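# Clear desk items onto closet shelves, then close closet

## Task

Move every object currently on the desk onto the closet's shelves, then close the closet door completely. At the end the gripper must have released everything and the robot must have backed away, so nothing stays in place only because the robot is holding or pressing it. The robot must not tip over or finish leaning.

## Robot and tools

Robot: a Hello Robot Stretch 4 with one arm. It has an omni-wheel base, a vertical mast carrying a lift, a telescoping arm that reaches straight ahead, a wrist with yaw, pitch and roll, and a two-finger gripper. It stands about 1.6 m tall, and its base edge lies within 0.23 m of the base origin. Cameras: head_camera, head_left_camera, head_right_camera (fisheye) and wrist_camera. A loose object may occasionally get nudged by something other than the robot.

Frames: the base frame sits on the floor below the base centre, with x ahead, y to the left and z up. hand_pose is reported in this frame; it marks a point between the open fingertips, and its printed value may be a little off. When all wrist joints are 0, the hand axes line up with the base axes. The odometry frame is the base frame as it was when the scene began.

execute_actions(actions, cameras): actions holds one action or nothing. An empty list only returns the state and images. An action may contain base, joints or both, plus optional pace and contact_limits. Alternatively it contains only end_of_arm. Everything in one action starts at once, and each part may finish at a different time.
- base: a relative move from where the base last reported itself, with exactly one key. translate_m is a straight drive in metres, -2 to 2, forward positive. strafe_m is a sideways move in metres, -2 to 2, left positive. rotate_rad is a turn in place in radians, -3.2 to 3.2, counter-clockwise (left) positive.
- joints: absolute targets given by name, in any subset. lift_m 0 to 1.2 m. arm_m 0 to 0.55 m (extension). wrist_yaw_rad -1.134 to 4.276 (0 points forward, positive turns left, 3.14 tucks it back; beyond 3.4 the arm may block it). wrist_pitch_rad -1.117 to 4.259 (0 level, 1.57 pointing down). wrist_roll_rad -1.117 to 4.259 (0 puts the fingers level; positive turns clockwise as seen from behind the gripper). gripper_m -0.038 to 0.141 m, the fingertip gap; negative values press the tips together. Done tolerances: lift and arm ±0.004, yaw and roll ±0.02, pitch ±0.05, gripper ±0.004. A joint target outside its range is clipped and still run, and the result reports that. Any other bad value or unknown key rejects the whole call, and nothing moves.
- pace: "slow", "default", "fast" or "max". Base top speeds are 0.1/0.3/0.4/0.6 m/s and 1/2/3/4 rad/s. With the lift above 0.2, lower limits apply, falling to 0.3 m/s and 1 rad/s at 1.2 m.
- contact_limits: only {"arm_m": value}, from 0 (stops at the lightest touch) to 0.75 (pushes hardest). The default is 0.5.
- end_of_arm: "enable_torque" restores wrist or gripper motors that shut off; they then hold their present position.
No action runs past 15 s. A joint or base you leave out of an action may keep pushing toward its earlier target without the status showing it. cameras lists the images to return; leaving it out, null or ["all"] returns all, [] returns none, and an unknown name rejects the call. If a result reports a stop, the rest of the execute_actions, wait and finished_scene calls in that same reply are skipped.

wait(seconds): 0 to 10 s with no new command, then returns state and images. zoom_image(camera, region): a closer look at part of that camera's latest image; region is [x0, y0, x1, y1] in pixels from the top-left, at most 504x504. read_manual(section): licence text only. finished_scene(scene): ends the current scene permanently and reports whether the task was achieved. Replying without a tool call ends everything.

Result fields. base_status and joint_status: "done"; "off_target" (stopped short and may still push); "contact_stop_at_<key>" (hit something, now holding there; the lift, arm or wheels go slack, so a slack lift can sag under weight and slack wheels can roll); "limit_stop_at_<name>"; "time_out"; "torque_fault" (a wrist or gripper motor went limp; send enable_torque). After any of these stops the old target is dropped. limit_stop_at_tilt means the lean exceeds 6 degrees, and the lift, arm and wheels go slack until it eases. limit_stop_at_own_body means the robot was about to hit itself; you can move away from the body. It is likely with pitch below -0.2 combined with roll below -0.4 or above 4. on_its_own describes things you did not command, and "held at" there means the held target. lidar_m: 12 distances in metres, in 30-degree sectors starting straight ahead and going counter-clockwise (4th left, 7th rear, 10th right). "-" means nothing seen, or something closer than 0.25 m. It sees from about 0.15 m up, and misses glass, thin legs and much of the area behind. wrist_depth_mm: a 7x7 grid read from the top left, in mm (100–2000), where "-" means unknown; the robot's own body is visible in it. base_odometry comes from the wheels, so slip counts as travel. Its heading runs -3.142 to 3.142, left positive. If turned_by_wheels and turned_by_imu differ by more than about 0.1 rad, a collision or slip is likely. base_tilt is in degrees, positive leaning forward or right, with a fixed bias of up to 1.5. motor_effort is in percent, positive toward higher joint values, with the peak of the last action in brackets; for wheel_0–2, positive means turning right. Efforts are noisy and biased.

Gripping: command a gap smaller than the object. Squeezing harder pulls the object up to about a third of the shortfall toward the wrist, and opening pushes it back. The gap reading and "done" do not confirm that an object is held; with a target of 0 or more, a firm grip shows as a change in gripper effort. Fingertips pressed against a surface below can jam, so raise the lift.

Avoid: turning or driving with more than 1 kg held while arm_m is above 0.2, especially at fast paces; long pushes or pulls with the hand high or a high contact limit (tipping risk); more than about 2 kg held in a level gripper, or pressing the gripper into things (torque fault); dropping, slamming or hard impacts. To unfold at the start, send lift_m 0.4 with wrist_yaw_rad 0.

Each tool is called after "Call:" as a command line: name --argument value for each argument, lists and objects as JSON in quotes; but a table of rows of numbers goes row by row, as --pt "numbers of a row", without its own name.

## Session

Call:
execute_actions --actions '[]'

Scene clock: 0.00 s.
base_odometry: x=+0.000 y=+0.000 heading=+0.000 (m, m, rad; odometry frame)
turned_by_wheels: +0.000 (rad since the last result)
turned_by_imu: +0.000 (rad since the last result)
base_tilt: forward=+0.4 right=-0.5 (deg)
lidar_m: 2.06 2.13 2.53 2.35 2.37 2.21 1.12 1.14 1.39 1.36 1.38 1.65
base_status: not commanded
joint_positions: lift_m=+0.209 arm_m=-0.002 wrist_yaw_rad=+3.119 wrist_pitch_rad=+0.003 wrist_roll_rad=+0.014 gripper_m=+0.057
joint_status: not commanded
motor_effort: lift_m=+21 arm_m=+0 wrist_yaw_rad=-1 wrist_pitch_rad=-8 wrist_roll_rad=-2 gripper_m=+0 wheel_0=+0 wheel_1=+0 wheel_2=+0 (%)
hand_pose: x=-0.1172 y=+0.0938 z=+0.3865 quat_wxyz=(+0.011, -0.001, +0.007, +1.000) (m; base frame)
wrist_depth_mm: - 143 - - - - - / - 117 145 - - - - / - 119 148 - - - - / 129 142 204 - - - - / 223 1921 - - - - - / 715 1537 197 1537 192 1464 1430 / 564 960 917 135 976 891 976
pictures: head_camera, head_left_camera, head_right_camera, wrist_camera
Images, in order (width x height): head_camera 420x560, head_left_camera 420x672, head_right_camera 420x672, wrist_camera 616x392.

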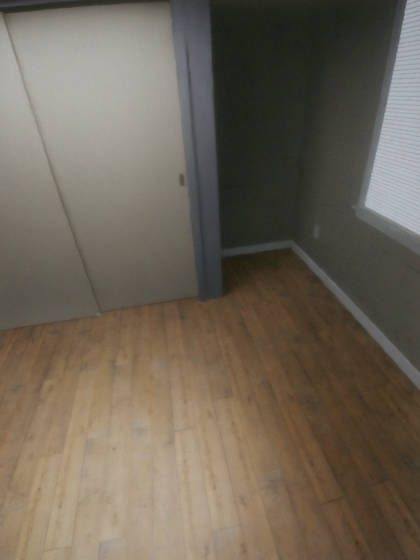

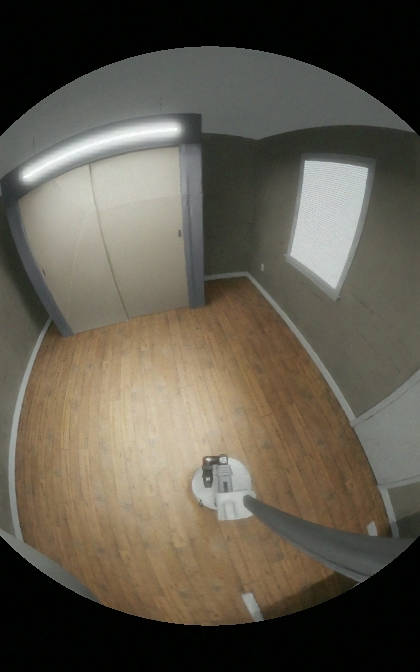

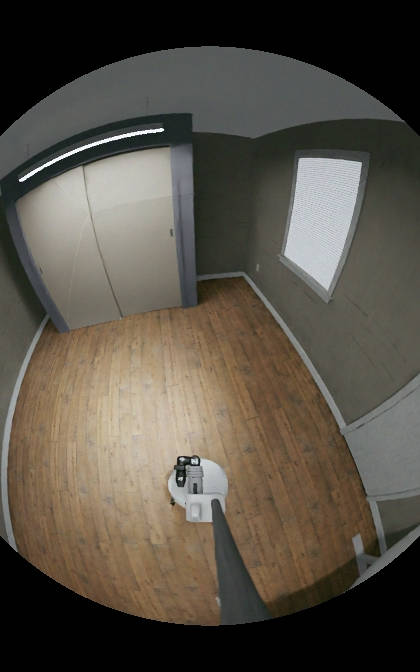

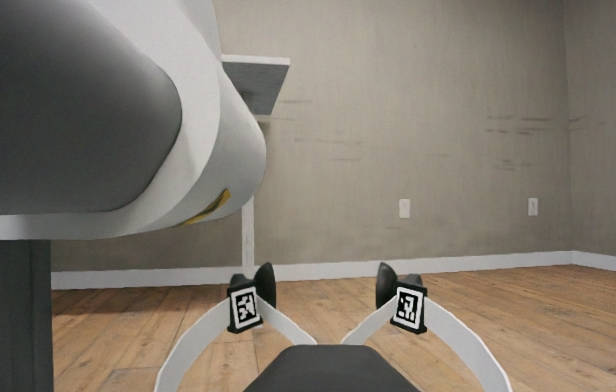

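Call:
execute_actions --actions '[{"base":{"translate_m":1.2},"joints":{"lift_m":0.8,"wrist_yaw_rad":0,"gripper_m":0.0}}]'

Scene clock: 7.73 s.
base_odometry: x=+1.200 y=+0.000 heading=+0.000 (m, m, rad; odometry frame)
turned_by_wheels: +0.000 (rad since the last result)
turned_by_imu: -0.006 (rad since the last result)
base_tilt: forward=+0.5 right=-0.5 (deg)
lidar_m: 0.85 0.93 1.15 2.02 2.61 3.15 3.12 2.06 1.28 1.09 1.11 1.39
base_status: done
joint_positions: lift_m=+0.800 arm_m=-0.002 wrist_yaw_rad=+0.000 wrist_pitch_rad=+0.003 wrist_roll_rad=+0.014 gripper_m=+0.000
joint_status: all done
motor_effort: lift_m=+26(29) arm_m=+0(0) wrist_yaw_rad=-1(8) wrist_pitch_rad=-8(8) wrist_roll_rad=-2(1) gripper_m=-6(9) wheel_0=+2(7) wheel_1=+4(9) wheel_2=-1(12) (%)
hand_pose: x=+0.4578 y=-0.0874 z=+0.9770 quat_wxyz=(+1.000, +0.007, +0.001, +0.000) (m; base frame)
wrist_depth_mm: 676 691 676 1397 1464 1499 1138 / 676 691 676 1430 1499 1537 1138 / 668 691 668 1430 1499 1499 1138 / 668 683 661 1397 1499 1537 1160 / 676 683 654 1397 1499 1499 1118 / 668 683 647 193 187 1499 1138 / 661 683 661 132 1499 1308 1118
pictures: head_camera, head_left_camera, head_right_camera, wrist_camera
Images, in order (width x height): head_camera 420x560, head_left_camera 420x672, head_right_camera 420x672, wrist_camera 616x392.

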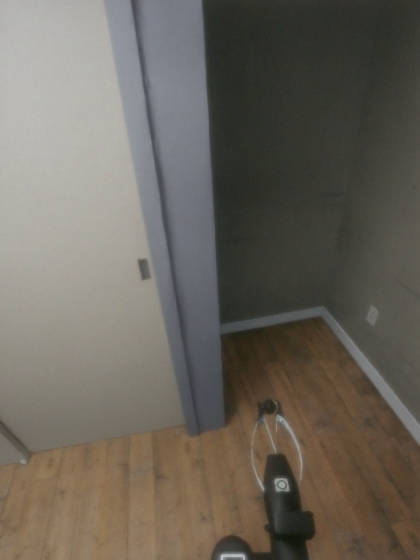

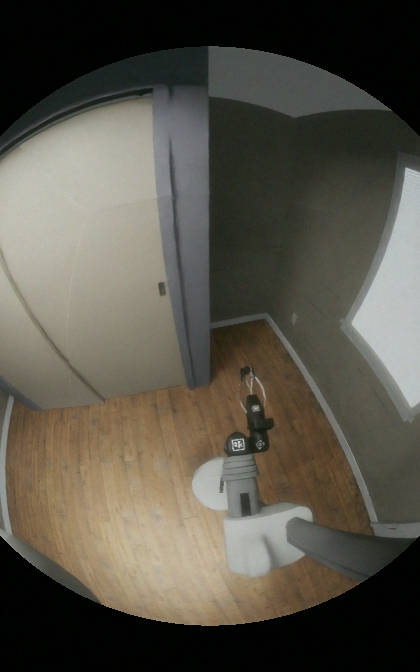

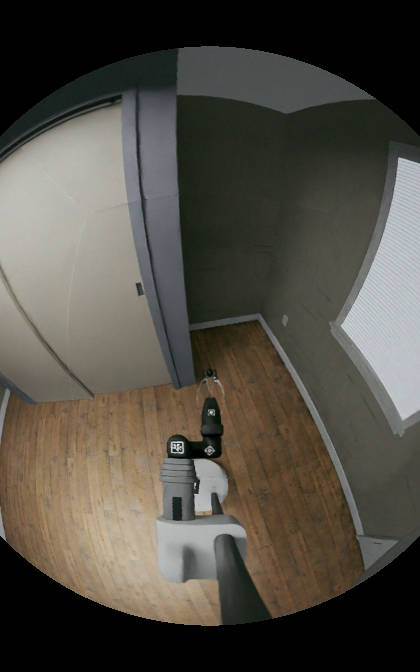

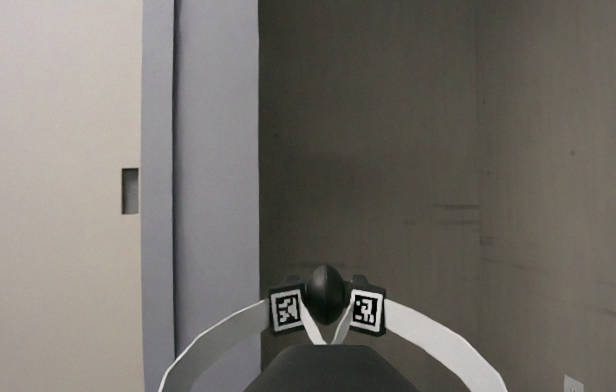

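Call:
execute_actions --actions '[{"base":{"rotate_rad":0.22},"joints":{"lift_m":0.86}}]' --cameras '[]'

Call:
execute_actions --actions '[{"base":{"strafe_m":0.13},"joints":{"arm_m":0.3}}]' --cameras '["head_camera","wrist_camera"]'

Scene clock: 10.33 s.
base_odometry: x=+1.200 y=+0.000 heading=+0.220 (m, m, rad; odometry frame)
turned_by_wheels: +0.220 (rad since the last result)
turned_by_imu: +0.221 (rad since the last result)
base_tilt: forward=+0.4 right=-0.4 (deg)
lidar_m: 0.86 0.98 1.31 2.61 2.73 3.25 3.14 1.63 1.17 1.07 1.18 1.64
base_status: done
joint_positions: lift_m=+0.860 arm_m=-0.002 wrist_yaw_rad=+0.000 wrist_pitch_rad=+0.003 wrist_roll_rad=+0.014 gripper_m=+0.000
joint_status: all done
motor_effort: lift_m=+27(28) arm_m=+0(0) wrist_yaw_rad=-1(1) wrist_pitch_rad=-7(7) wrist_roll_rad=-2(2) gripper_m=-3(5) wheel_0=-1(7) wheel_1=-2(8) wheel_2=-1(11) (%)
hand_pose: x=+0.4578 y=-0.0874 z=+1.0369 quat_wxyz=(+1.000, +0.007, +0.001, +0.000) (m; base frame)
wrist_depth_mm: 741 741 723 661 1366 1366 1366 / 750 732 732 654 1366 1336 1366 / 741 732 732 668 1397 1336 1366 / 741 723 723 661 1366 1366 1336 / 741 741 741 654 1366 1366 1308 / 741 741 732 193 186 1366 1336 / 741 723 683 131 1336 1308 1336
pictures: none
No camera images: the call's "cameras" was empty. Leave "cameras" out to get every camera's image.

Scene clock: 12.37 s.
base_odometry: x=+1.171 y=+0.127 heading=+0.220 (m, m, rad; odometry frame)
turned_by_wheels: +0.000 (rad since the last result)
turned_by_imu: +0.000 (rad since the last result)
base_tilt: forward=+0.4 right=-0.4 (deg)
lidar_m: 0.87 0.97 1.31 2.48 2.59 3.26 3.13 1.76 1.33 1.21 1.29 0.92
base_status: done
joint_positions: lift_m=+0.860 arm_m=+0.298 wrist_yaw_rad=+0.000 wrist_pitch_rad=+0.003 wrist_roll_rad=+0.014 gripper_m=+0.000
joint_status: all done
motor_effort: lift_m=+27(27) arm_m=+9(10) wrist_yaw_rad=-1(0) wrist_pitch_rad=-8(7) wrist_roll_rad=-2(2) gripper_m=-4(6) wheel_0=+0(11) wheel_1=+2(14) wheel_2=+0(2) (%)
hand_pose: x=+0.7577 y=-0.0874 z=+1.0369 quat_wxyz=(+1.000, +0.007, +0.001, +0.000) (m; base frame)
wrist_depth_mm: 445 442 433 430 364 362 1060 / 445 439 433 430 364 362 1098 / 442 436 433 433 364 362 1078 / 442 439 433 433 362 362 1060 / 439 436 433 427 362 359 1060 / 442 439 436 193 187 359 1042 / 439 436 433 132 359 357 1060
pictures: head_camera, wrist_camera
Images, in order (width x height): head_camera 420x560, wrist_camera 616x392.

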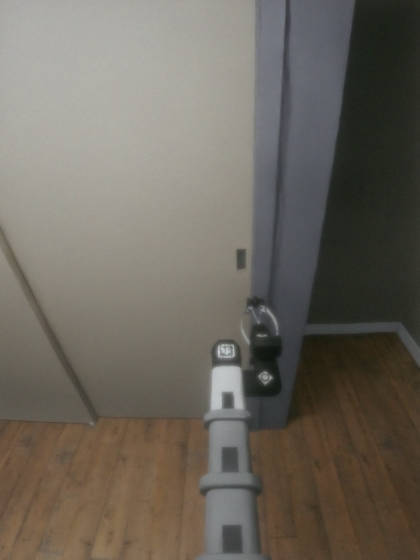

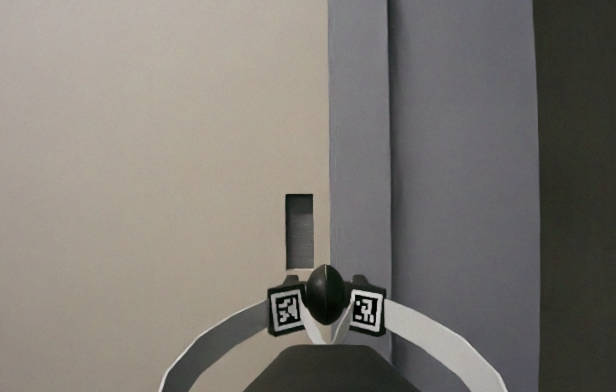

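Call:
execute_actions --actions '[{"base":{"rotate_rad":-0.04},"joints":{"lift_m":0.87,"arm_m":0.1,"gripper_m":0.06}}]' --cameras '[]'

Call:
execute_actions --actions '[{"base":{"strafe_m":0.1}}]' --cameras '[]'

Call:
execute_actions --actions '[{"base":{"translate_m":0.34}}]' --cameras '["head_camera","wrist_camera"]'

Scene clock: 16.83 s.
base_odometry: x=+1.171 y=+0.127 heading=+0.181 (m, m, rad; odometry frame)
turned_by_wheels: -0.039 (rad since the last result)
turned_by_imu: -0.040 (rad since the last result)
base_tilt: forward=+0.4 right=-0.3 (deg)
lidar_m: 0.89 0.98 1.26 2.48 2.56 3.24 3.15 1.84 1.32 1.22 1.25 0.92
base_status: done
joint_positions: lift_m=+0.870 arm_m=+0.102 wrist_yaw_rad=+0.000 wrist_pitch_rad=+0.003 wrist_roll_rad=+0.014 gripper_m=+0.060
joint_status: all done
motor_effort: lift_m=+27(31) arm_m=-9(10) wrist_yaw_rad=-1(2) wrist_pitch_rad=-7(8) wrist_roll_rad=-2(2) gripper_m=-1(2) wheel_0=+2(4) wheel_1=+5(4) wheel_2=+2(8) (%)
hand_pose: x=+0.5611 y=-0.0875 z=+1.0469 quat_wxyz=(+1.000, +0.007, +0.001, +0.000) (m; base frame)
wrist_depth_mm: 627 627 627 564 564 1281 1308 / 621 627 627 569 559 1308 1255 / 627 634 621 564 564 1281 1281 / 627 627 621 569 564 1255 1281 / 621 621 621 564 559 1281 1281 / 627 621 215 549 193 1281 1255 / 615 621 627 135 559 1281 1281
pictures: none
No camera images: the call's "cameras" was empty. Leave "cameras" out to get every camera's image.

Scene clock: 18.30 s.
base_odometry: x=+1.153 y=+0.225 heading=+0.181 (m, m, rad; odometry frame)
turned_by_wheels: +0.000 (rad since the last result)
turned_by_imu: +0.000 (rad since the last result)
base_tilt: forward=+0.3 right=-0.3 (deg)
lidar_m: 0.88 0.98 1.24 2.37 2.46 3.28 3.15 1.99 1.45 1.32 1.35 0.92
base_status: done
joint_positions: lift_m=+0.870 arm_m=+0.102 wrist_yaw_rad=+0.000 wrist_pitch_rad=+0.003 wrist_roll_rad=+0.014 gripper_m=+0.060
joint_status: not commanded
motor_effort: lift_m=+27(27) arm_m=-9(9) wrist_yaw_rad=-1(2) wrist_pitch_rad=-8(7) wrist_roll_rad=-2(2) gripper_m=-4(1) wheel_0=-1(10) wheel_1=+2(11) wheel_2=+0(3) (%)
hand_pose: x=+0.5611 y=-0.0874 z=+1.0469 quat_wxyz=(+1.000, +0.007, +0.001, +0.000) (m; base frame)
wrist_depth_mm: 621 621 627 621 564 564 1308 / 627 627 627 621 569 569 1281 / 621 627 615 627 559 559 1281 / 615 621 627 621 564 559 1281 / 621 621 615 627 559 559 1281 / 621 621 216 615 191 559 1281 / 621 621 615 135 554 559 1281
pictures: none
No camera images: the call's "cameras" was empty. Leave "cameras" out to get every camera's image.

Scene clock: 20.90 s.
base_odometry: x=+1.488 y=+0.287 heading=+0.181 (m, m, rad; odometry frame)
turned_by_wheels: +0.000 (rad since the last result)
turned_by_imu: -0.002 (rad since the last result)
base_tilt: forward=+0.4 right=-0.4 (deg)
lidar_m: 0.60 0.64 0.84 2.40 2.47 3.31 3.54 2.00 1.37 1.32 1.41 0.57
base_status: done
joint_positions: lift_m=+0.870 arm_m=+0.102 wrist_yaw_rad=+0.000 wrist_pitch_rad=+0.003 wrist_roll_rad=+0.014 gripper_m=+0.060
joint_status: not commanded
motor_effort: lift_m=+27(27) arm_m=-9(9) wrist_yaw_rad=-1(1) wrist_pitch_rad=-8(8) wrist_roll_rad=-2(2) gripper_m=-4(4) wheel_0=+3(6) wheel_1=+3(10) wheel_2=+0(10) (%)
hand_pose: x=+0.5610 y=-0.0874 z=+1.0469 quat_wxyz=(+1.000, +0.007, +0.001, +0.000) (m; base frame)
wrist_depth_mm: 290 291 289 290 290 215 228 / 289 291 290 290 290 214 227 / 289 289 290 289 290 213 228 / 289 287 287 289 287 213 227 / 287 286 287 286 289 212 226 / 287 289 215 289 194 211 226 / 286 286 287 135 267 213 226
pictures: head_camera, wrist_camera
Images, in order (width x height): head_camera 420x560, wrist_camera 616x392.

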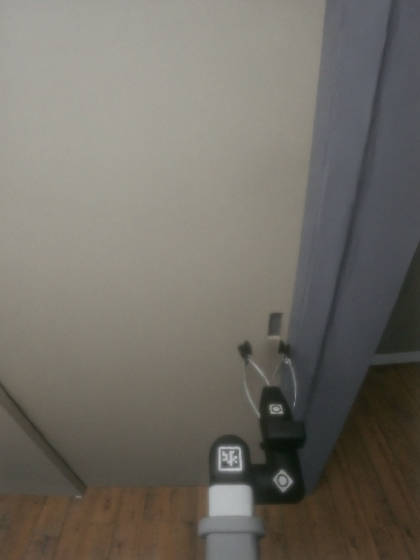

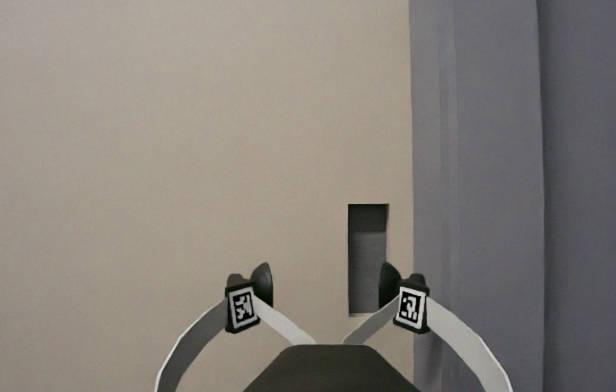

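Call:
execute_actions --actions '[{"joints":{"wrist_yaw_rad":0.15,"gripper_m":0.14,"arm_m":0.11}}]' --cameras '[]'

Call:
execute_actions --actions '[{"joints":{"arm_m":0.17},"pace":"slow","contact_limits":{"arm_m":0.2}}]' --cameras '["wrist_camera"]'

Call:
execute_actions --actions '[{"base":{"strafe_m":0.15},"pace":"slow"}]' --cameras '["head_camera","wrist_camera"]'

Scene clock: 25.73 s.
base_odometry: x=+1.488 y=+0.287 heading=+0.181 (m, m, rad; odometry frame)
turned_by_wheels: +0.000 (rad since the last result)
turned_by_imu: -0.001 (rad since the last result)
base_tilt: forward=+0.5 right=-0.4 (deg)
lidar_m: 0.59 0.63 0.84 2.38 2.48 3.30 3.51 2.02 1.39 1.30 1.43 0.57
base_status: not commanded
joint_positions: lift_m=+0.870 arm_m=+0.108 wrist_yaw_rad=+0.150 wrist_pitch_rad=+0.003 wrist_roll_rad=+0.014 gripper_m=+0.140
joint_status: all done
motor_effort: lift_m=+27(27) arm_m=+9(9) wrist_yaw_rad=-1(3) wrist_pitch_rad=-8(8) wrist_roll_rad=-2(2) gripper_m=+1(4) wheel_0=+3(3) wheel_1=+3(3) wheel_2=+1(0) (%)
hand_pose: x=+0.5775 y=-0.0434 z=+1.0469 quat_wxyz=(+0.997, +0.007, +0.002, +0.075) (m; base frame)
wrist_depth_mm: 306 296 285 276 264 255 186 / 306 294 285 274 264 254 189 / 306 294 283 273 264 256 190 / 304 294 283 273 265 254 190 / 304 293 282 271 264 253 190 / 304 291 278 271 260 198 191 / 306 293 281 132 259 254 189
pictures: none
No camera images: the call's "cameras" was empty. Leave "cameras" out to get every camera's image.

Scene clock: 27.30 s.
base_odometry: x=+1.488 y=+0.287 heading=+0.181 (m, m, rad; odometry frame)
turned_by_wheels: -0.001 (rad since the last result)
turned_by_imu: +0.005 (rad since the last result)
base_tilt: forward=+0.2 right=-0.4 (deg)
lidar_m: 0.60 0.63 0.85 2.38 2.48 3.33 3.51 1.98 1.40 1.32 1.42 0.57
base_status: not commanded
joint_positions: lift_m=+0.870 arm_m=+0.150 wrist_yaw_rad=+0.140 wrist_pitch_rad=+0.002 wrist_roll_rad=+0.014 gripper_m=+0.140
joint_status: arm_m contact_stop (moved +0.042 of +0.062)
on_its_own: arm_m is slack since a contact_stop (your +0.170 is given up); wrist_yaw_rad is at rest, and its effort (+27) is outside its rest range (-13 to +13)
motor_effort: lift_m=+27(27) arm_m=+0(21) wrist_yaw_rad=+27(33) wrist_pitch_rad=-5(7) wrist_roll_rad=-2(1) gripper_m=-1(0) wheel_0=+5(6) wheel_1=+2(3) wheel_2=-8(8) (%)
contact_limits: arm_m 0.2
hand_pose: x=+0.6192 y=-0.0463 z=+1.0472 quat_wxyz=(+0.998, +0.007, +0.001, +0.070) (m; base frame)
wrist_depth_mm: 262 253 244 236 227 220 178 / 260 252 242 235 227 220 179 / 263 252 243 234 228 220 181 / 259 252 243 235 227 220 182 / 260 252 242 234 228 223 182 / 258 250 239 232 226 191 181 / 260 251 241 137 224 220 181
pictures: wrist_camera
Images, in order (width x height): wrist_camera 616x392.

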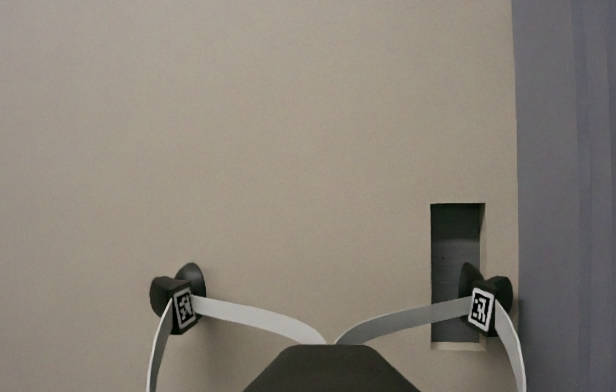

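not run: a stop came earlier in this reply.

Call:
execute_actions --actions '[{"base":{"strafe_m":0.017},"joints":{"arm_m":0.14}}]' --cameras '[]'

Call:
execute_actions --actions '[{"joints":{"arm_m":0.16},"pace":"slow"}]' --cameras '["wrist_camera"]'

Call:
execute_actions --actions '[{"base":{"strafe_m":0.72},"pace":"slow"}]'

Scene clock: 29.87 s.
base_odometry: x=+1.485 y=+0.303 heading=+0.181 (m, m, rad; odometry frame)
turned_by_wheels: +0.000 (rad since the last result)
turned_by_imu: +0.000 (rad since the last result)
base_tilt: forward=+0.5 right=-0.5 (deg)
lidar_m: 0.60 0.62 0.87 2.37 2.46 3.29 3.49 2.03 1.39 1.34 1.43 0.57
base_status: done
joint_positions: lift_m=+0.870 arm_m=+0.142 wrist_yaw_rad=+0.150 wrist_pitch_rad=+0.003 wrist_roll_rad=+0.014 gripper_m=+0.140
joint_status: all done
motor_effort: lift_m=+27(27) arm_m=-9(11) wrist_yaw_rad=-1(28) wrist_pitch_rad=-6(6) wrist_roll_rad=-1(1) gripper_m=-1(1) wheel_0=-1(7) wheel_1=+3(11) wheel_2=+0(6) (%)
hand_pose: x=+0.6109 y=-0.0434 z=+1.0470 quat_wxyz=(+0.997, +0.007, +0.002, +0.075) (m; base frame)
wrist_depth_mm: 271 262 250 241 233 224 217 / 272 260 250 240 232 224 220 / 271 259 250 239 233 224 218 / 270 259 250 240 231 226 217 / 270 259 249 240 232 232 218 / 270 259 244 239 229 197 217 / 268 258 249 132 229 222 217
pictures: none
No camera images: the call's "cameras" was empty. Leave "cameras" out to get every camera's image.

Scene clock: 31.33 s.
base_odometry: x=+1.484 y=+0.303 heading=+0.180 (m, m, rad; odometry frame)
turned_by_wheels: -0.001 (rad since the last result)
turned_by_imu: +0.025 (rad since the last result)
base_tilt: forward=+0.3 right=-0.4 (deg)
lidar_m: 0.60 0.64 0.86 2.34 2.45 3.41 3.54 1.99 1.39 1.34 1.46 0.59
base_status: not commanded
joint_positions: lift_m=+0.870 arm_m=+0.157 wrist_yaw_rad=+0.128 wrist_pitch_rad=+0.002 wrist_roll_rad=+0.014 gripper_m=+0.140
joint_status: all done
on_its_own: wrist_yaw_rad is at rest, and its effort (+61) is outside its rest range (-13 to +13)
motor_effort: lift_m=+27(27) arm_m=+16(22) wrist_yaw_rad=+61(64) wrist_pitch_rad=-4(6) wrist_roll_rad=-1(1) gripper_m=-5(3) wheel_0=+0(1) wheel_1=+1(3) wheel_2=-13(12) (%)
hand_pose: x=+0.6253 y=-0.0498 z=+1.0472 quat_wxyz=(+0.998, +0.007, +0.001, +0.064) (m; base frame)
wrist_depth_mm: 262 252 241 234 224 217 211 / 260 251 242 233 225 217 211 / 260 251 240 233 224 217 211 / 259 249 240 232 224 219 212 / 258 250 241 231 224 219 212 / 258 249 236 229 224 187 209 / 259 249 239 137 220 216 211
pictures: wrist_camera
Images, in order (width x height): wrist_camera 616x392.

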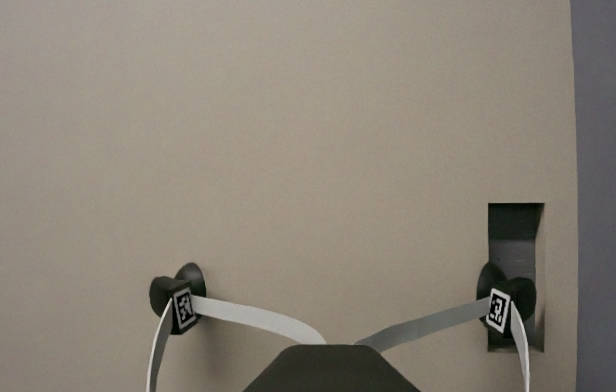

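Scene clock: 40.90 s.
base_odometry: x=+1.311 y=+0.966 heading=-0.014 (m, m, rad; odometry frame)
turned_by_wheels: -0.194 (rad since the last result)
turned_by_imu: -1.184 (rad since the last result)
base_tilt: forward=+0.4 right=-0.3 (deg)
lidar_m: 0.56 0.35 0.32 0.35 0.43 0.82 2.04 2.58 2.90 2.84 1.83 1.70
base_status: strafe_m limit_stop_at_tilt (by the wheels' count: +0.678 of +0.720)
joint_positions: lift_m=+0.868 arm_m=+0.155 wrist_yaw_rad=+0.150 wrist_pitch_rad=+0.003 wrist_roll_rad=+0.014 gripper_m=+0.140
joint_status: not commanded
on_its_own: the wheels are slack since a limit_stop_at_tilt; lift_m is slack since a limit_stop_at_tilt; arm_m is slack since a limit_stop_at_tilt (your +0.160 is given up)
motor_effort: lift_m=+21(30) arm_m=+0(17) wrist_yaw_rad=-1(61) wrist_pitch_rad=-7(90) wrist_roll_rad=-3(54) gripper_m=-5(8) wheel_0=+0(4) wheel_1=+0(13) wheel_2=+0(16) (%)
hand_pose: x=+0.6246 y=-0.0433 z=+1.0456 quat_wxyz=(+0.997, +0.007, +0.002, +0.075) (m; base frame)
wrist_depth_mm: 235 264 262 389 1397 1229 1078 / 235 263 262 387 1336 1205 1078 / 235 263 260 382 1366 1205 1078 / 236 263 260 379 1430 1229 1078 / 239 264 259 379 1366 1182 1078 / 238 265 247 379 1336 197 1098 / 233 262 255 132 1336 1205 1098
pictures: head_camera, head_left_camera, head_right_camera, wrist_camera
Images, in order (width x height): head_camera 420x560, head_left_camera 420x672, head_right_camera 420x672, wrist_camera 616x392.

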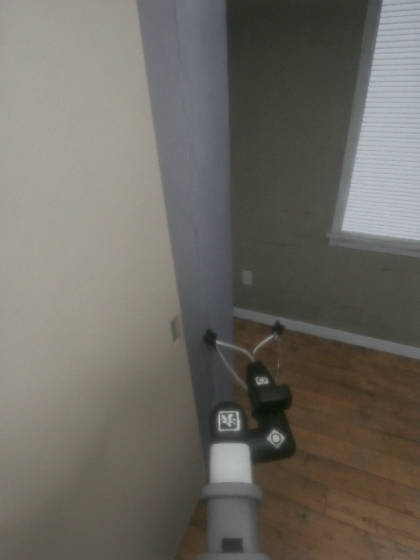

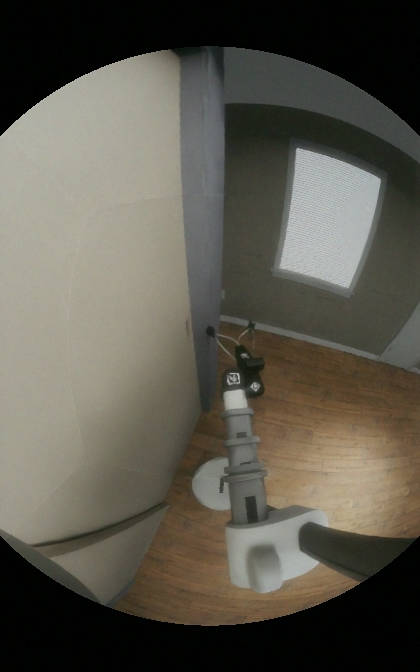

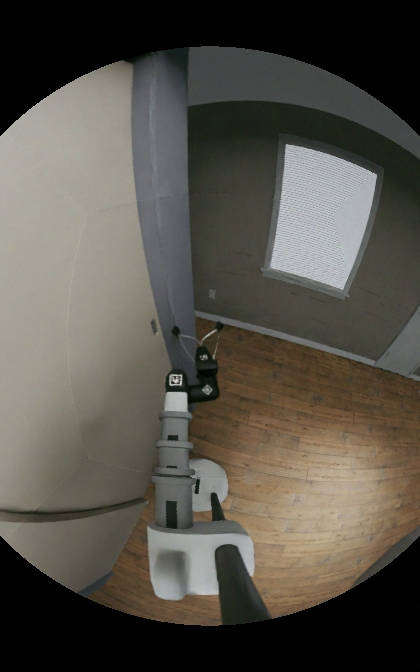

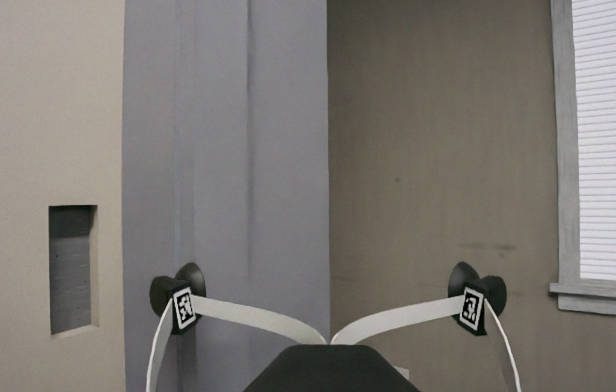

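Call:
execute_actions --actions '[{"base":{"rotate_rad":-0.41},"joints":{"arm_m":0.05,"lift_m":0.87}}]' --cameras '[]'

Call:
execute_actions --actions '[{"base":{"strafe_m":-0.04},"joints":{"wrist_yaw_rad":1.72}}]' --cameras '[]'

Call:
execute_actions --actions '[{"joints":{"arm_m":0.21}}]' --cameras '["wrist_camera"]'

Scene clock: 48.00 s.
base_odometry: x=+1.311 y=+0.966 heading=-0.424 (m, m, rad; odometry frame)
turned_by_wheels: -0.409 (rad since the last result)
turned_by_imu: -0.413 (rad since the last result)
base_tilt: forward=+0.4 right=-0.5 (deg)
lidar_m: 1.68 0.51 0.35 0.32 0.35 0.42 1.11 2.05 2.81 2.94 2.51 1.78
base_status: done
joint_positions: lift_m=+0.870 arm_m=+0.052 wrist_yaw_rad=+0.150 wrist_pitch_rad=+0.003 wrist_roll_rad=+0.014 gripper_m=+0.140
joint_status: all done
motor_effort: lift_m=+27(26) arm_m=-9(9) wrist_yaw_rad=-1(0) wrist_pitch_rad=-7(8) wrist_roll_rad=-3(2) gripper_m=-2(4) wheel_0=+3(7) wheel_1=+4(10) wheel_2=+1(6) (%)
hand_pose: x=+0.5209 y=-0.0434 z=+1.0469 quat_wxyz=(+0.997, +0.007, +0.002, +0.075) (m; base frame)
wrist_depth_mm: 424 1499 1576 1464 1397 1336 1308 / 424 1576 1499 1430 1336 1336 1281 / 421 1537 1499 1464 1397 1308 1308 / 424 1537 1499 1464 1430 1336 1281 / 424 1537 1464 1430 1336 1336 1281 / 421 1576 1464 1464 1366 198 1308 / 418 1499 1499 132 1366 1336 1308
pictures: none
No camera images: the call's "cameras" was empty. Leave "cameras" out to get every camera's image.

Scene clock: 49.47 s.
base_odometry: x=+1.295 y=+0.929 heading=-0.424 (m, m, rad; odometry frame)
turned_by_wheels: +0.000 (rad since the last result)
turned_by_imu: +0.000 (rad since the last result)
base_tilt: forward=+0.4 right=-0.4 (deg)
lidar_m: 1.70 0.56 0.40 0.36 0.40 0.48 1.28 2.09 2.83 2.90 2.47 1.78
base_status: done
joint_positions: lift_m=+0.870 arm_m=+0.052 wrist_yaw_rad=+1.720 wrist_pitch_rad=+0.003 wrist_roll_rad=+0.014 gripper_m=+0.140
joint_status: all done
motor_effort: lift_m=+27(27) arm_m=-9(9) wrist_yaw_rad=-1(5) wrist_pitch_rad=-8(8) wrist_roll_rad=-3(3) gripper_m=+1(1) wheel_0=+1(11) wheel_1=-3(11) wheel_2=+0(1) (%)
hand_pose: x=+0.2661 y=+0.2983 z=+1.0469 quat_wxyz=(+0.653, +0.004, +0.006, +0.758) (m; base frame)
wrist_depth_mm: 373 357 345 329 320 309 297 / 373 357 343 332 317 306 300 / 370 359 343 329 320 306 296 / 373 357 342 329 317 306 297 / 368 355 342 327 319 306 297 / 370 353 334 327 314 198 296 / 370 355 340 133 312 304 296
pictures: none
No camera images: the call's "cameras" was empty. Leave "cameras" out to get every camera's image.

Scene clock: 51.00 s.
base_odometry: x=+1.295 y=+0.929 heading=-0.424 (m, m, rad; odometry frame)
turned_by_wheels: +0.000 (rad since the last result)
turned_by_imu: +0.000 (rad since the last result)
base_tilt: forward=+0.3 right=-0.4 (deg)
lidar_m: 1.68 0.57 0.40 0.37 0.40 0.48 1.28 2.07 2.83 2.89 2.46 1.79
base_status: not commanded
joint_positions: lift_m=+0.870 arm_m=+0.208 wrist_yaw_rad=+1.720 wrist_pitch_rad=+0.003 wrist_roll_rad=+0.014 gripper_m=+0.140
joint_status: all done
motor_effort: lift_m=+27(27) arm_m=+9(10) wrist_yaw_rad=-1(0) wrist_pitch_rad=-8(8) wrist_roll_rad=-2(2) gripper_m=+1(0) wheel_0=+1(1) wheel_1=-3(3) wheel_2=+0(0) (%)
hand_pose: x=+0.4229 y=+0.2983 z=+1.0469 quat_wxyz=(+0.652, +0.004, +0.006, +0.758) (m; base frame)
wrist_depth_mm: 379 362 345 336 320 297 231 / 373 362 349 334 322 301 230 / 375 359 345 332 322 304 230 / 373 359 343 330 322 306 230 / 370 357 342 330 320 279 229 / 373 355 340 330 315 198 229 / 375 353 343 133 314 306 228
pictures: wrist_camera
Images, in order (width x height): wrist_camera 616x392.

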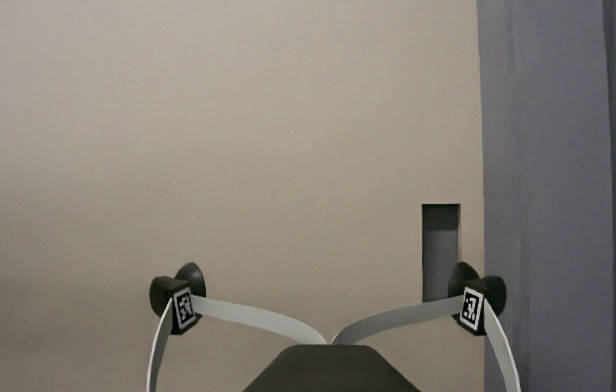

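Call:
execute_actions --actions '[{"base":{"strafe_m":0.102},"pace":"slow"}]' --cameras '["wrist_camera"]'

Call:
execute_actions --actions '[{"joints":{"arm_m":0.16},"pace":"slow"}]' --cameras '["wrist_camera"]'

Scene clock: 55.97 s.
base_odometry: x=+1.336 y=+1.022 heading=-0.425 (m, m, rad; odometry frame)
turned_by_wheels: -0.001 (rad since the last result)
turned_by_imu: -0.002 (rad since the last result)
base_tilt: forward=+0.4 right=-0.3 (deg)
lidar_m: 1.71 0.41 0.28 0.26 0.28 0.39 0.88 2.07 2.81 2.98 2.48 1.77
base_status: done
joint_positions: lift_m=+0.870 arm_m=+0.208 wrist_yaw_rad=+1.713 wrist_pitch_rad=+0.003 wrist_roll_rad=+0.014 gripper_m=+0.140
joint_status: not commanded
on_its_own: wrist_yaw_rad is at rest, and its effort (+17) is outside its rest range (-13 to +13)
motor_effort: lift_m=+27(27) arm_m=+9(9) wrist_yaw_rad=+17(18) wrist_pitch_rad=-7(8) wrist_roll_rad=-2(3) gripper_m=+4(2) wheel_0=-16(17) wheel_1=+3(9) wheel_2=-5(5) (%)
hand_pose: x=+0.4248 y=+0.2980 z=+1.0470 quat_wxyz=(+0.655, +0.004, +0.006, +0.756) (m; base frame)
wrist_depth_mm: 265 255 246 237 229 221 181 / 264 254 247 237 229 223 182 / 263 254 245 237 229 221 185 / 263 253 244 236 228 220 186 / 263 253 242 236 229 220 186 / 262 253 239 233 225 199 186 / 262 251 243 132 225 220 185
pictures: wrist_camera
Images, in order (width x height): wrist_camera 616x392.

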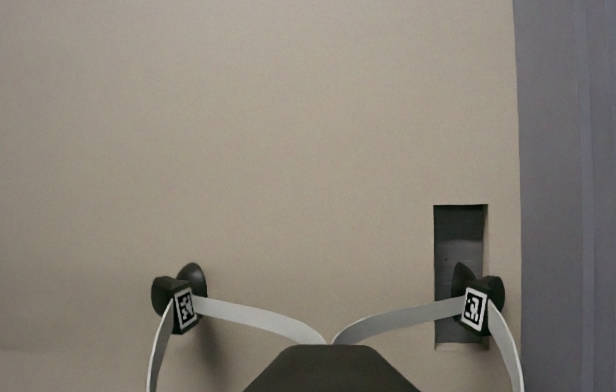

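Scene clock: 57.67 s.
base_odometry: x=+1.337 y=+1.022 heading=-0.425 (m, m, rad; odometry frame)
turned_by_wheels: +0.000 (rad since the last result)
turned_by_imu: +0.000 (rad since the last result)
base_tilt: forward=+0.4 right=-0.3 (deg)
lidar_m: 1.70 0.41 0.28 0.26 0.29 0.38 0.91 2.08 2.82 2.98 2.53 1.80
base_status: not commanded
joint_positions: lift_m=+0.870 arm_m=+0.162 wrist_yaw_rad=+1.711 wrist_pitch_rad=+0.003 wrist_roll_rad=+0.014 gripper_m=+0.140
joint_status: all done
on_its_own: wrist_yaw_rad is at rest, and its effort (+25) is outside its rest range (-13 to +13)
motor_effort: lift_m=+27(27) arm_m=-10(12) wrist_yaw_rad=+25(41) wrist_pitch_rad=-8(8) wrist_roll_rad=-3(3) gripper_m=-3(7) wheel_0=-9(16) wheel_1=+0(3) wheel_2=-4(6) (%)
hand_pose: x=+0.3789 y=+0.2979 z=+1.0469 quat_wxyz=(+0.656, +0.004, +0.006, +0.755) (m; base frame)
wrist_depth_mm: 262 253 243 235 229 220 214 / 260 251 243 235 226 220 214 / 259 251 242 235 226 219 213 / 259 250 242 233 225 220 214 / 258 250 240 233 225 221 216 / 260 249 236 231 224 189 215 / 258 249 240 131 223 218 211
pictures: wrist_camera
Images, in order (width x height): wrist_camera 616x392.

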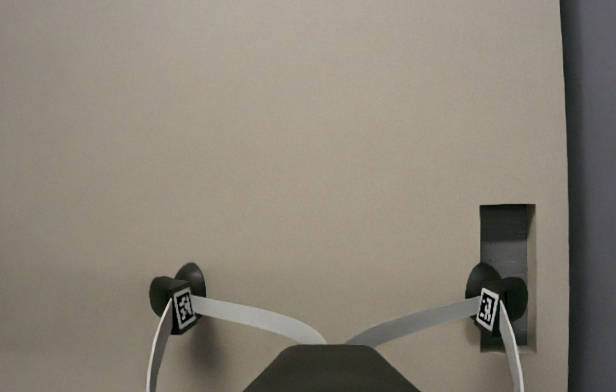

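Moving; earlier it jammed from pressing.

Call:
execute_actions --actions '[{"joints":{"arm_m":0.0},"pace":"slow"}]' --cameras '["wrist_camera"]'

Call:
execute_actions --actions '[{"base":{"translate_m":-0.3},"pace":"slow"}]' --cameras '["wrist_camera","head_left_camera"]'

Scene clock: 61.80 s.
base_odometry: x=+1.337 y=+1.022 heading=-0.425 (m, m, rad; odometry frame)
turned_by_wheels: +0.000 (rad since the last result)
turned_by_imu: -0.001 (rad since the last result)
base_tilt: forward=+0.4 right=-0.4 (deg)
lidar_m: 1.70 0.43 0.29 0.26 0.28 0.37 0.91 2.04 2.82 3.01 2.52 1.79
base_status: not commanded
joint_positions: lift_m=+0.870 arm_m=+0.002 wrist_yaw_rad=+1.704 wrist_pitch_rad=+0.004 wrist_roll_rad=+0.014 gripper_m=+0.140
joint_status: all done
on_its_own: wrist_yaw_rad is at rest, and its effort (+46) is outside its rest range (-13 to +13)
motor_effort: lift_m=+27(27) arm_m=-11(13) wrist_yaw_rad=+46(47) wrist_pitch_rad=-10(11) wrist_roll_rad=-3(2) gripper_m=-2(1) wheel_0=-9(9) wheel_1=+0(0) wheel_2=-4(4) (%)
hand_pose: x=+0.2213 y=+0.2975 z=+1.0466 quat_wxyz=(+0.659, +0.003, +0.007, +0.752) (m; base frame)
wrist_depth_mm: 256 247 239 231 224 219 214 / 255 247 238 232 224 218 214 / 254 247 239 231 224 218 213 / 255 246 239 232 224 218 213 / 254 246 237 231 224 220 218 / 254 246 235 229 224 191 211 / 253 247 236 137 221 216 211
pictures: wrist_camera
Images, in order (width x height): wrist_camera 616x392.

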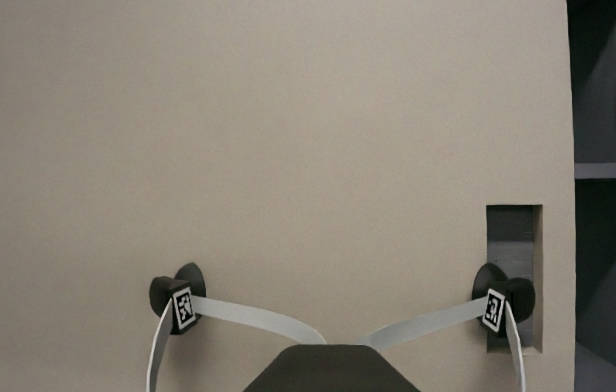

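Scene clock: 66.10 s.
base_odometry: x=+1.064 y=+1.146 heading=-0.427 (m, m, rad; odometry frame)
turned_by_wheels: -0.002 (rad since the last result)
turned_by_imu: -0.011 (rad since the last result)
base_tilt: forward=+0.3 right=-0.4 (deg)
lidar_m: 0.89 0.43 0.26 0.25 0.25 0.33 0.87 1.75 2.35 3.02 2.94 2.10
base_status: done
joint_positions: lift_m=+0.870 arm_m=+0.002 wrist_yaw_rad=+1.705 wrist_pitch_rad=+0.004 wrist_roll_rad=+0.014 gripper_m=+0.140
joint_status: not commanded
on_its_own: wrist_yaw_rad is at rest, and its effort (+43) is outside its rest range (-13 to +13)
motor_effort: lift_m=+27(27) arm_m=-11(11) wrist_yaw_rad=+43(48) wrist_pitch_rad=-10(11) wrist_roll_rad=-2(2) gripper_m=-4(1) wheel_0=-19(21) wheel_1=-7(10) wheel_2=-2(8) (%)
hand_pose: x=+0.2210 y=+0.2976 z=+1.0466 quat_wxyz=(+0.658, +0.003, +0.007, +0.753) (m; base frame)
wrist_depth_mm: 254 246 237 231 224 220 216 / 252 246 237 231 224 218 214 / 252 244 238 230 223 217 214 / 251 244 237 230 224 220 213 / 252 243 236 230 225 220 220 / 251 243 233 228 222 191 220 / 252 244 236 132 221 218 213
pictures: head_left_camera, wrist_camera
Images, in order (width x height): head_left_camera 420x672, wrist_camera 616x392.

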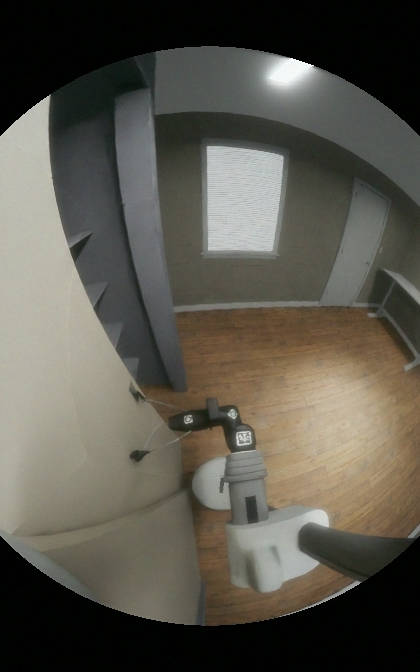

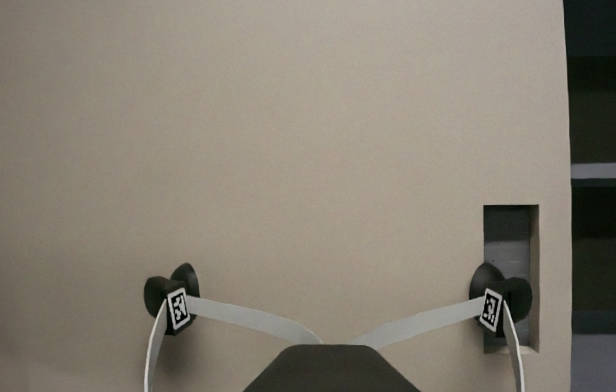

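Open 0.48 m; enough.

Call:
execute_actions --actions '[{"base":{"strafe_m":-2},"pace":"fast"}]' --cameras '[]'

Call:
execute_actions --actions '[{"base":{"translate_m":0.7},"joints":{"wrist_yaw_rad":0,"lift_m":0.7}}]' --cameras '[]'

Call:
execute_actions --actions '[{"base":{"rotate_rad":-1.55}}]'

Scene clock: 74.27 s.
base_odometry: x=+0.235 y=-0.674 heading=-0.427 (m, m, rad; odometry frame)
turned_by_wheels: -0.001 (rad since the last result)
turned_by_imu: -0.008 (rad since the last result)
base_tilt: forward=+0.4 right=-0.3 (deg)
lidar_m: 2.07 2.15 2.40 2.25 2.29 1.75 1.64 1.71 1.86 1.78 1.07 1.36
base_status: done
joint_positions: lift_m=+0.870 arm_m=+0.002 wrist_yaw_rad=+1.720 wrist_pitch_rad=+0.003 wrist_roll_rad=+0.014 gripper_m=+0.140
joint_status: not commanded
motor_effort: lift_m=+26(27) arm_m=-9(11) wrist_yaw_rad=+0(43) wrist_pitch_rad=-8(12) wrist_roll_rad=-2(3) gripper_m=-2(1) wheel_0=-2(14) wheel_1=-2(16) wheel_2=-2(5) (%)
hand_pose: x=+0.2161 y=+0.2983 z=+1.0469 quat_wxyz=(+0.652, +0.004, +0.006, +0.758) (m; base frame)
wrist_depth_mm: - - - - - - - / - - - - - - - / - - - - - - - / - - - - - - - / - - - - - - - / - - - - - 198 - / - - - 132 - - -
pictures: none
No camera images: the call's "cameras" was empty. Leave "cameras" out to get every camera's image.

Scene clock: 78.07 s.
base_odometry: x=+0.872 y=-0.964 heading=-0.427 (m, m, rad; odometry frame)
turned_by_wheels: +0.000 (rad since the last result)
turned_by_imu: -0.003 (rad since the last result)
base_tilt: forward=+0.4 right=-0.4 (deg)
lidar_m: 1.35 1.45 1.89 2.24 2.37 2.49 2.35 2.41 1.85 0.95 0.96 1.34
base_status: done
joint_positions: lift_m=+0.700 arm_m=+0.002 wrist_yaw_rad=+0.000 wrist_pitch_rad=+0.003 wrist_roll_rad=+0.014 gripper_m=+0.140
joint_status: all done
motor_effort: lift_m=+15(23) arm_m=-9(9) wrist_yaw_rad=-2(7) wrist_pitch_rad=-9(8) wrist_roll_rad=-2(3) gripper_m=-1(0) wheel_0=+3(8) wheel_1=+3(7) wheel_2=-1(11) (%)
hand_pose: x=+0.4610 y=-0.0874 z=+0.8778 quat_wxyz=(+1.000, +0.007, +0.002, +0.000) (m; base frame)
wrist_depth_mm: 1182 1160 1160 1160 1160 1160 1160 / 1160 1160 1160 1118 1138 1138 1182 / 1182 1160 1138 1138 1138 1138 1182 / 1138 1138 1160 1138 1160 1138 1160 / 1160 1182 1182 1138 1138 1160 1160 / 1138 1138 1098 1138 1138 198 1182 / 1138 1138 1160 133 1138 1138 1182
pictures: none
No camera images: the call's "cameras" was empty. Leave "cameras" out to get every camera's image.

Scene clock: 80.10 s.
base_odometry: x=+0.872 y=-0.964 heading=-1.977 (m, m, rad; odometry frame)
turned_by_wheels: -1.549 (rad since the last result)
turned_by_imu: -1.559 (rad since the last result)
base_tilt: forward=+0.4 right=-0.4 (deg)
lidar_m: 0.94 0.98 1.36 1.36 1.44 1.96 2.24 2.34 2.44 2.33 2.43 1.83
base_status: done
joint_positions: lift_m=+0.700 arm_m=+0.002 wrist_yaw_rad=+0.000 wrist_pitch_rad=+0.003 wrist_roll_rad=+0.014 gripper_m=+0.140
joint_status: not commanded
motor_effort: lift_m=+15(16) arm_m=-9(9) wrist_yaw_rad=-2(2) wrist_pitch_rad=-8(7) wrist_roll_rad=-3(2) gripper_m=-3(0) wheel_0=+3(8) wheel_1=+3(12) wheel_2=+1(9) (%)
hand_pose: x=+0.4610 y=-0.0874 z=+0.8778 quat_wxyz=(+1.000, +0.007, +0.002, +0.000) (m; base frame)
wrist_depth_mm: 1499 1464 1499 1576 1576 1499 1499 / 1499 1499 1499 1499 1499 1576 1576 / 1537 1537 1537 1499 1537 1537 1537 / 1499 1499 1499 1499 1537 1499 1464 / 1499 1499 1537 1499 1499 1537 1537 / 1537 1499 1537 1464 1499 198 1537 / 1499 1464 1464 133 1499 1499 1499
pictures: head_camera, head_left_camera, head_right_camera, wrist_camera
Images, in order (width x height): head_camera 420x560, head_left_camera 420x672, head_right_camera 420x672, wrist_camera 616x392.

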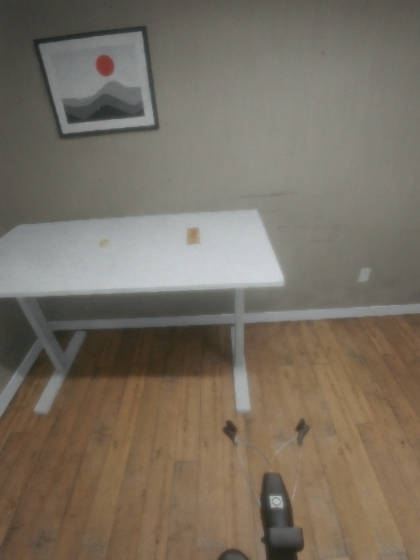

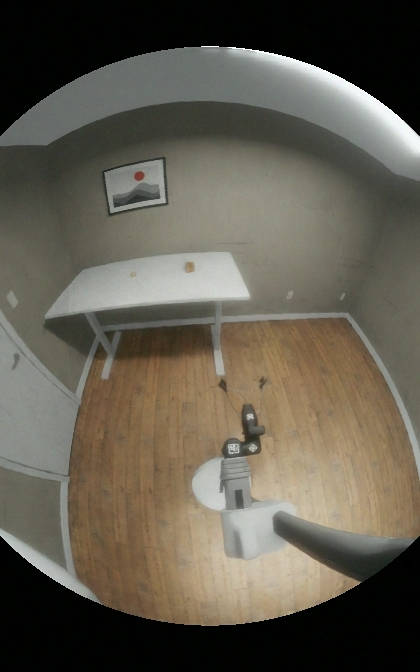

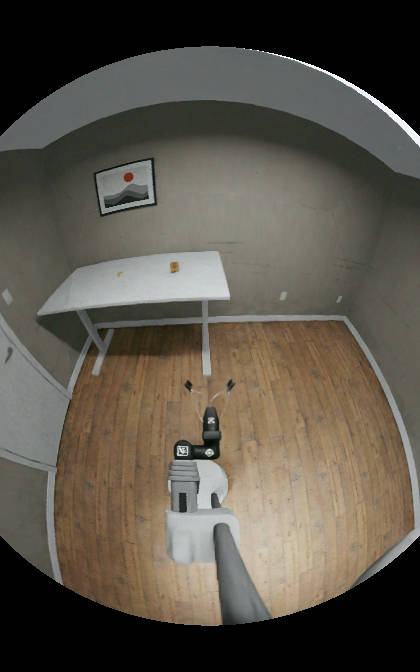

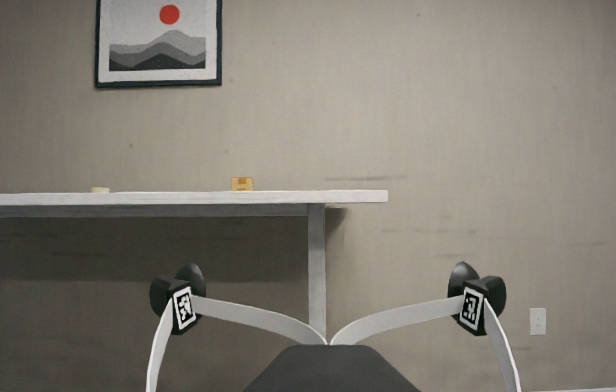

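Call:
execute_actions --actions '[{"base":{"strafe_m":0.19},"joints":{"lift_m":1.06,"wrist_pitch_rad":0.8}}]' --cameras '[]'

Call:
execute_actions --actions '[{"base":{"translate_m":0.65},"joints":{"arm_m":0.3}}]' --cameras '["head_camera","wrist_camera"]'

Scene clock: 84.67 s.
base_odometry: x=+1.046 y=-1.039 heading=-1.976 (m, m, rad; odometry frame)
turned_by_wheels: +0.000 (rad since the last result)
turned_by_imu: +0.000 (rad since the last result)
base_tilt: forward=+0.3 right=-0.4 (deg)
lidar_m: 0.93 0.99 1.24 1.19 1.25 1.69 2.25 2.39 2.67 2.53 2.59 0.99
base_status: done
joint_positions: lift_m=+1.060 arm_m=+0.002 wrist_yaw_rad=+0.000 wrist_pitch_rad=+0.801 wrist_roll_rad=+0.014 gripper_m=+0.140
joint_status: all done
motor_effort: lift_m=+27(30) arm_m=-9(9) wrist_yaw_rad=-1(1) wrist_pitch_rad=-5(6) wrist_roll_rad=-2(3) gripper_m=-1(1) wheel_0=-2(10) wheel_1=+3(12) wheel_2=+0(3) (%)
hand_pose: x=+0.3732 y=-0.0874 z=+1.0305 quat_wxyz=(+0.921, +0.007, +0.390, -0.003) (m; base frame)
wrist_depth_mm: 778 759 741 759 750 1430 1430 / 1576 1576 1618 1618 1576 1618 1618 / 1661 1808 1863 1808 1808 1808 1808 / 1576 1708 1708 1708 1618 1708 1618 / 1499 1464 1464 1430 1464 1397 1430 / 1336 1281 1255 1308 1308 198 1255 / 1205 1160 1182 133 1160 1138 1160
pictures: none
No camera images: the call's "cameras" was empty. Leave "cameras" out to get every camera's image.

Scene clock: 88.30 s.
base_odometry: x=+0.790 y=-1.636 heading=-1.976 (m, m, rad; odometry frame)
turned_by_wheels: +0.000 (rad since the last result)
turned_by_imu: -0.003 (rad since the last result)
base_tilt: forward=+0.3 right=-0.4 (deg)
lidar_m: 0.28 0.32 0.44 1.17 1.24 1.71 3.01 3.03 2.63 2.52 0.46 0.31
base_status: done
joint_positions: lift_m=+1.060 arm_m=+0.298 wrist_yaw_rad=+0.000 wrist_pitch_rad=+0.801 wrist_roll_rad=+0.014 gripper_m=+0.140
joint_status: all done
motor_effort: lift_m=+27(27) arm_m=+9(10) wrist_yaw_rad=-1(0) wrist_pitch_rad=-5(6) wrist_roll_rad=-3(3) gripper_m=+0(3) wheel_0=+2(7) wheel_1=+4(6) wheel_2=-2(11) (%)
hand_pose: x=+0.6700 y=-0.0874 z=+1.0305 quat_wxyz=(+0.921, +0.007, +0.390, -0.003) (m; base frame)
wrist_depth_mm: 549 554 559 554 559 559 554 / 580 591 585 564 549 544 621 / 484 473 469 462 455 452 445 / 402 397 394 392 382 382 382 / 349 347 332 322 334 332 330 / 306 297 237 258 297 198 291 / 274 272 265 133 271 264 263
pictures: head_camera, wrist_camera
Images, in order (width x height): head_camera 420x560, wrist_camera 616x392.

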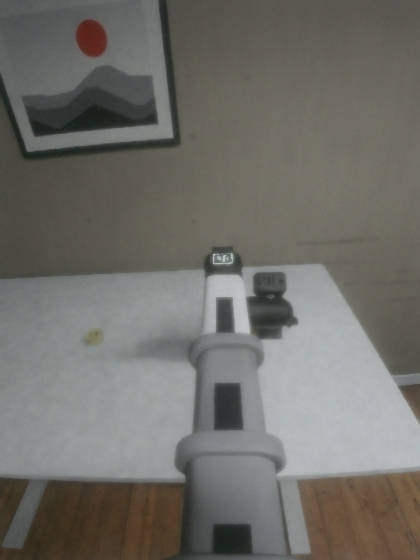

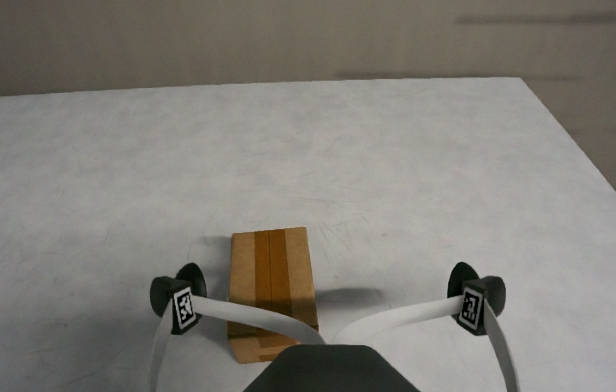

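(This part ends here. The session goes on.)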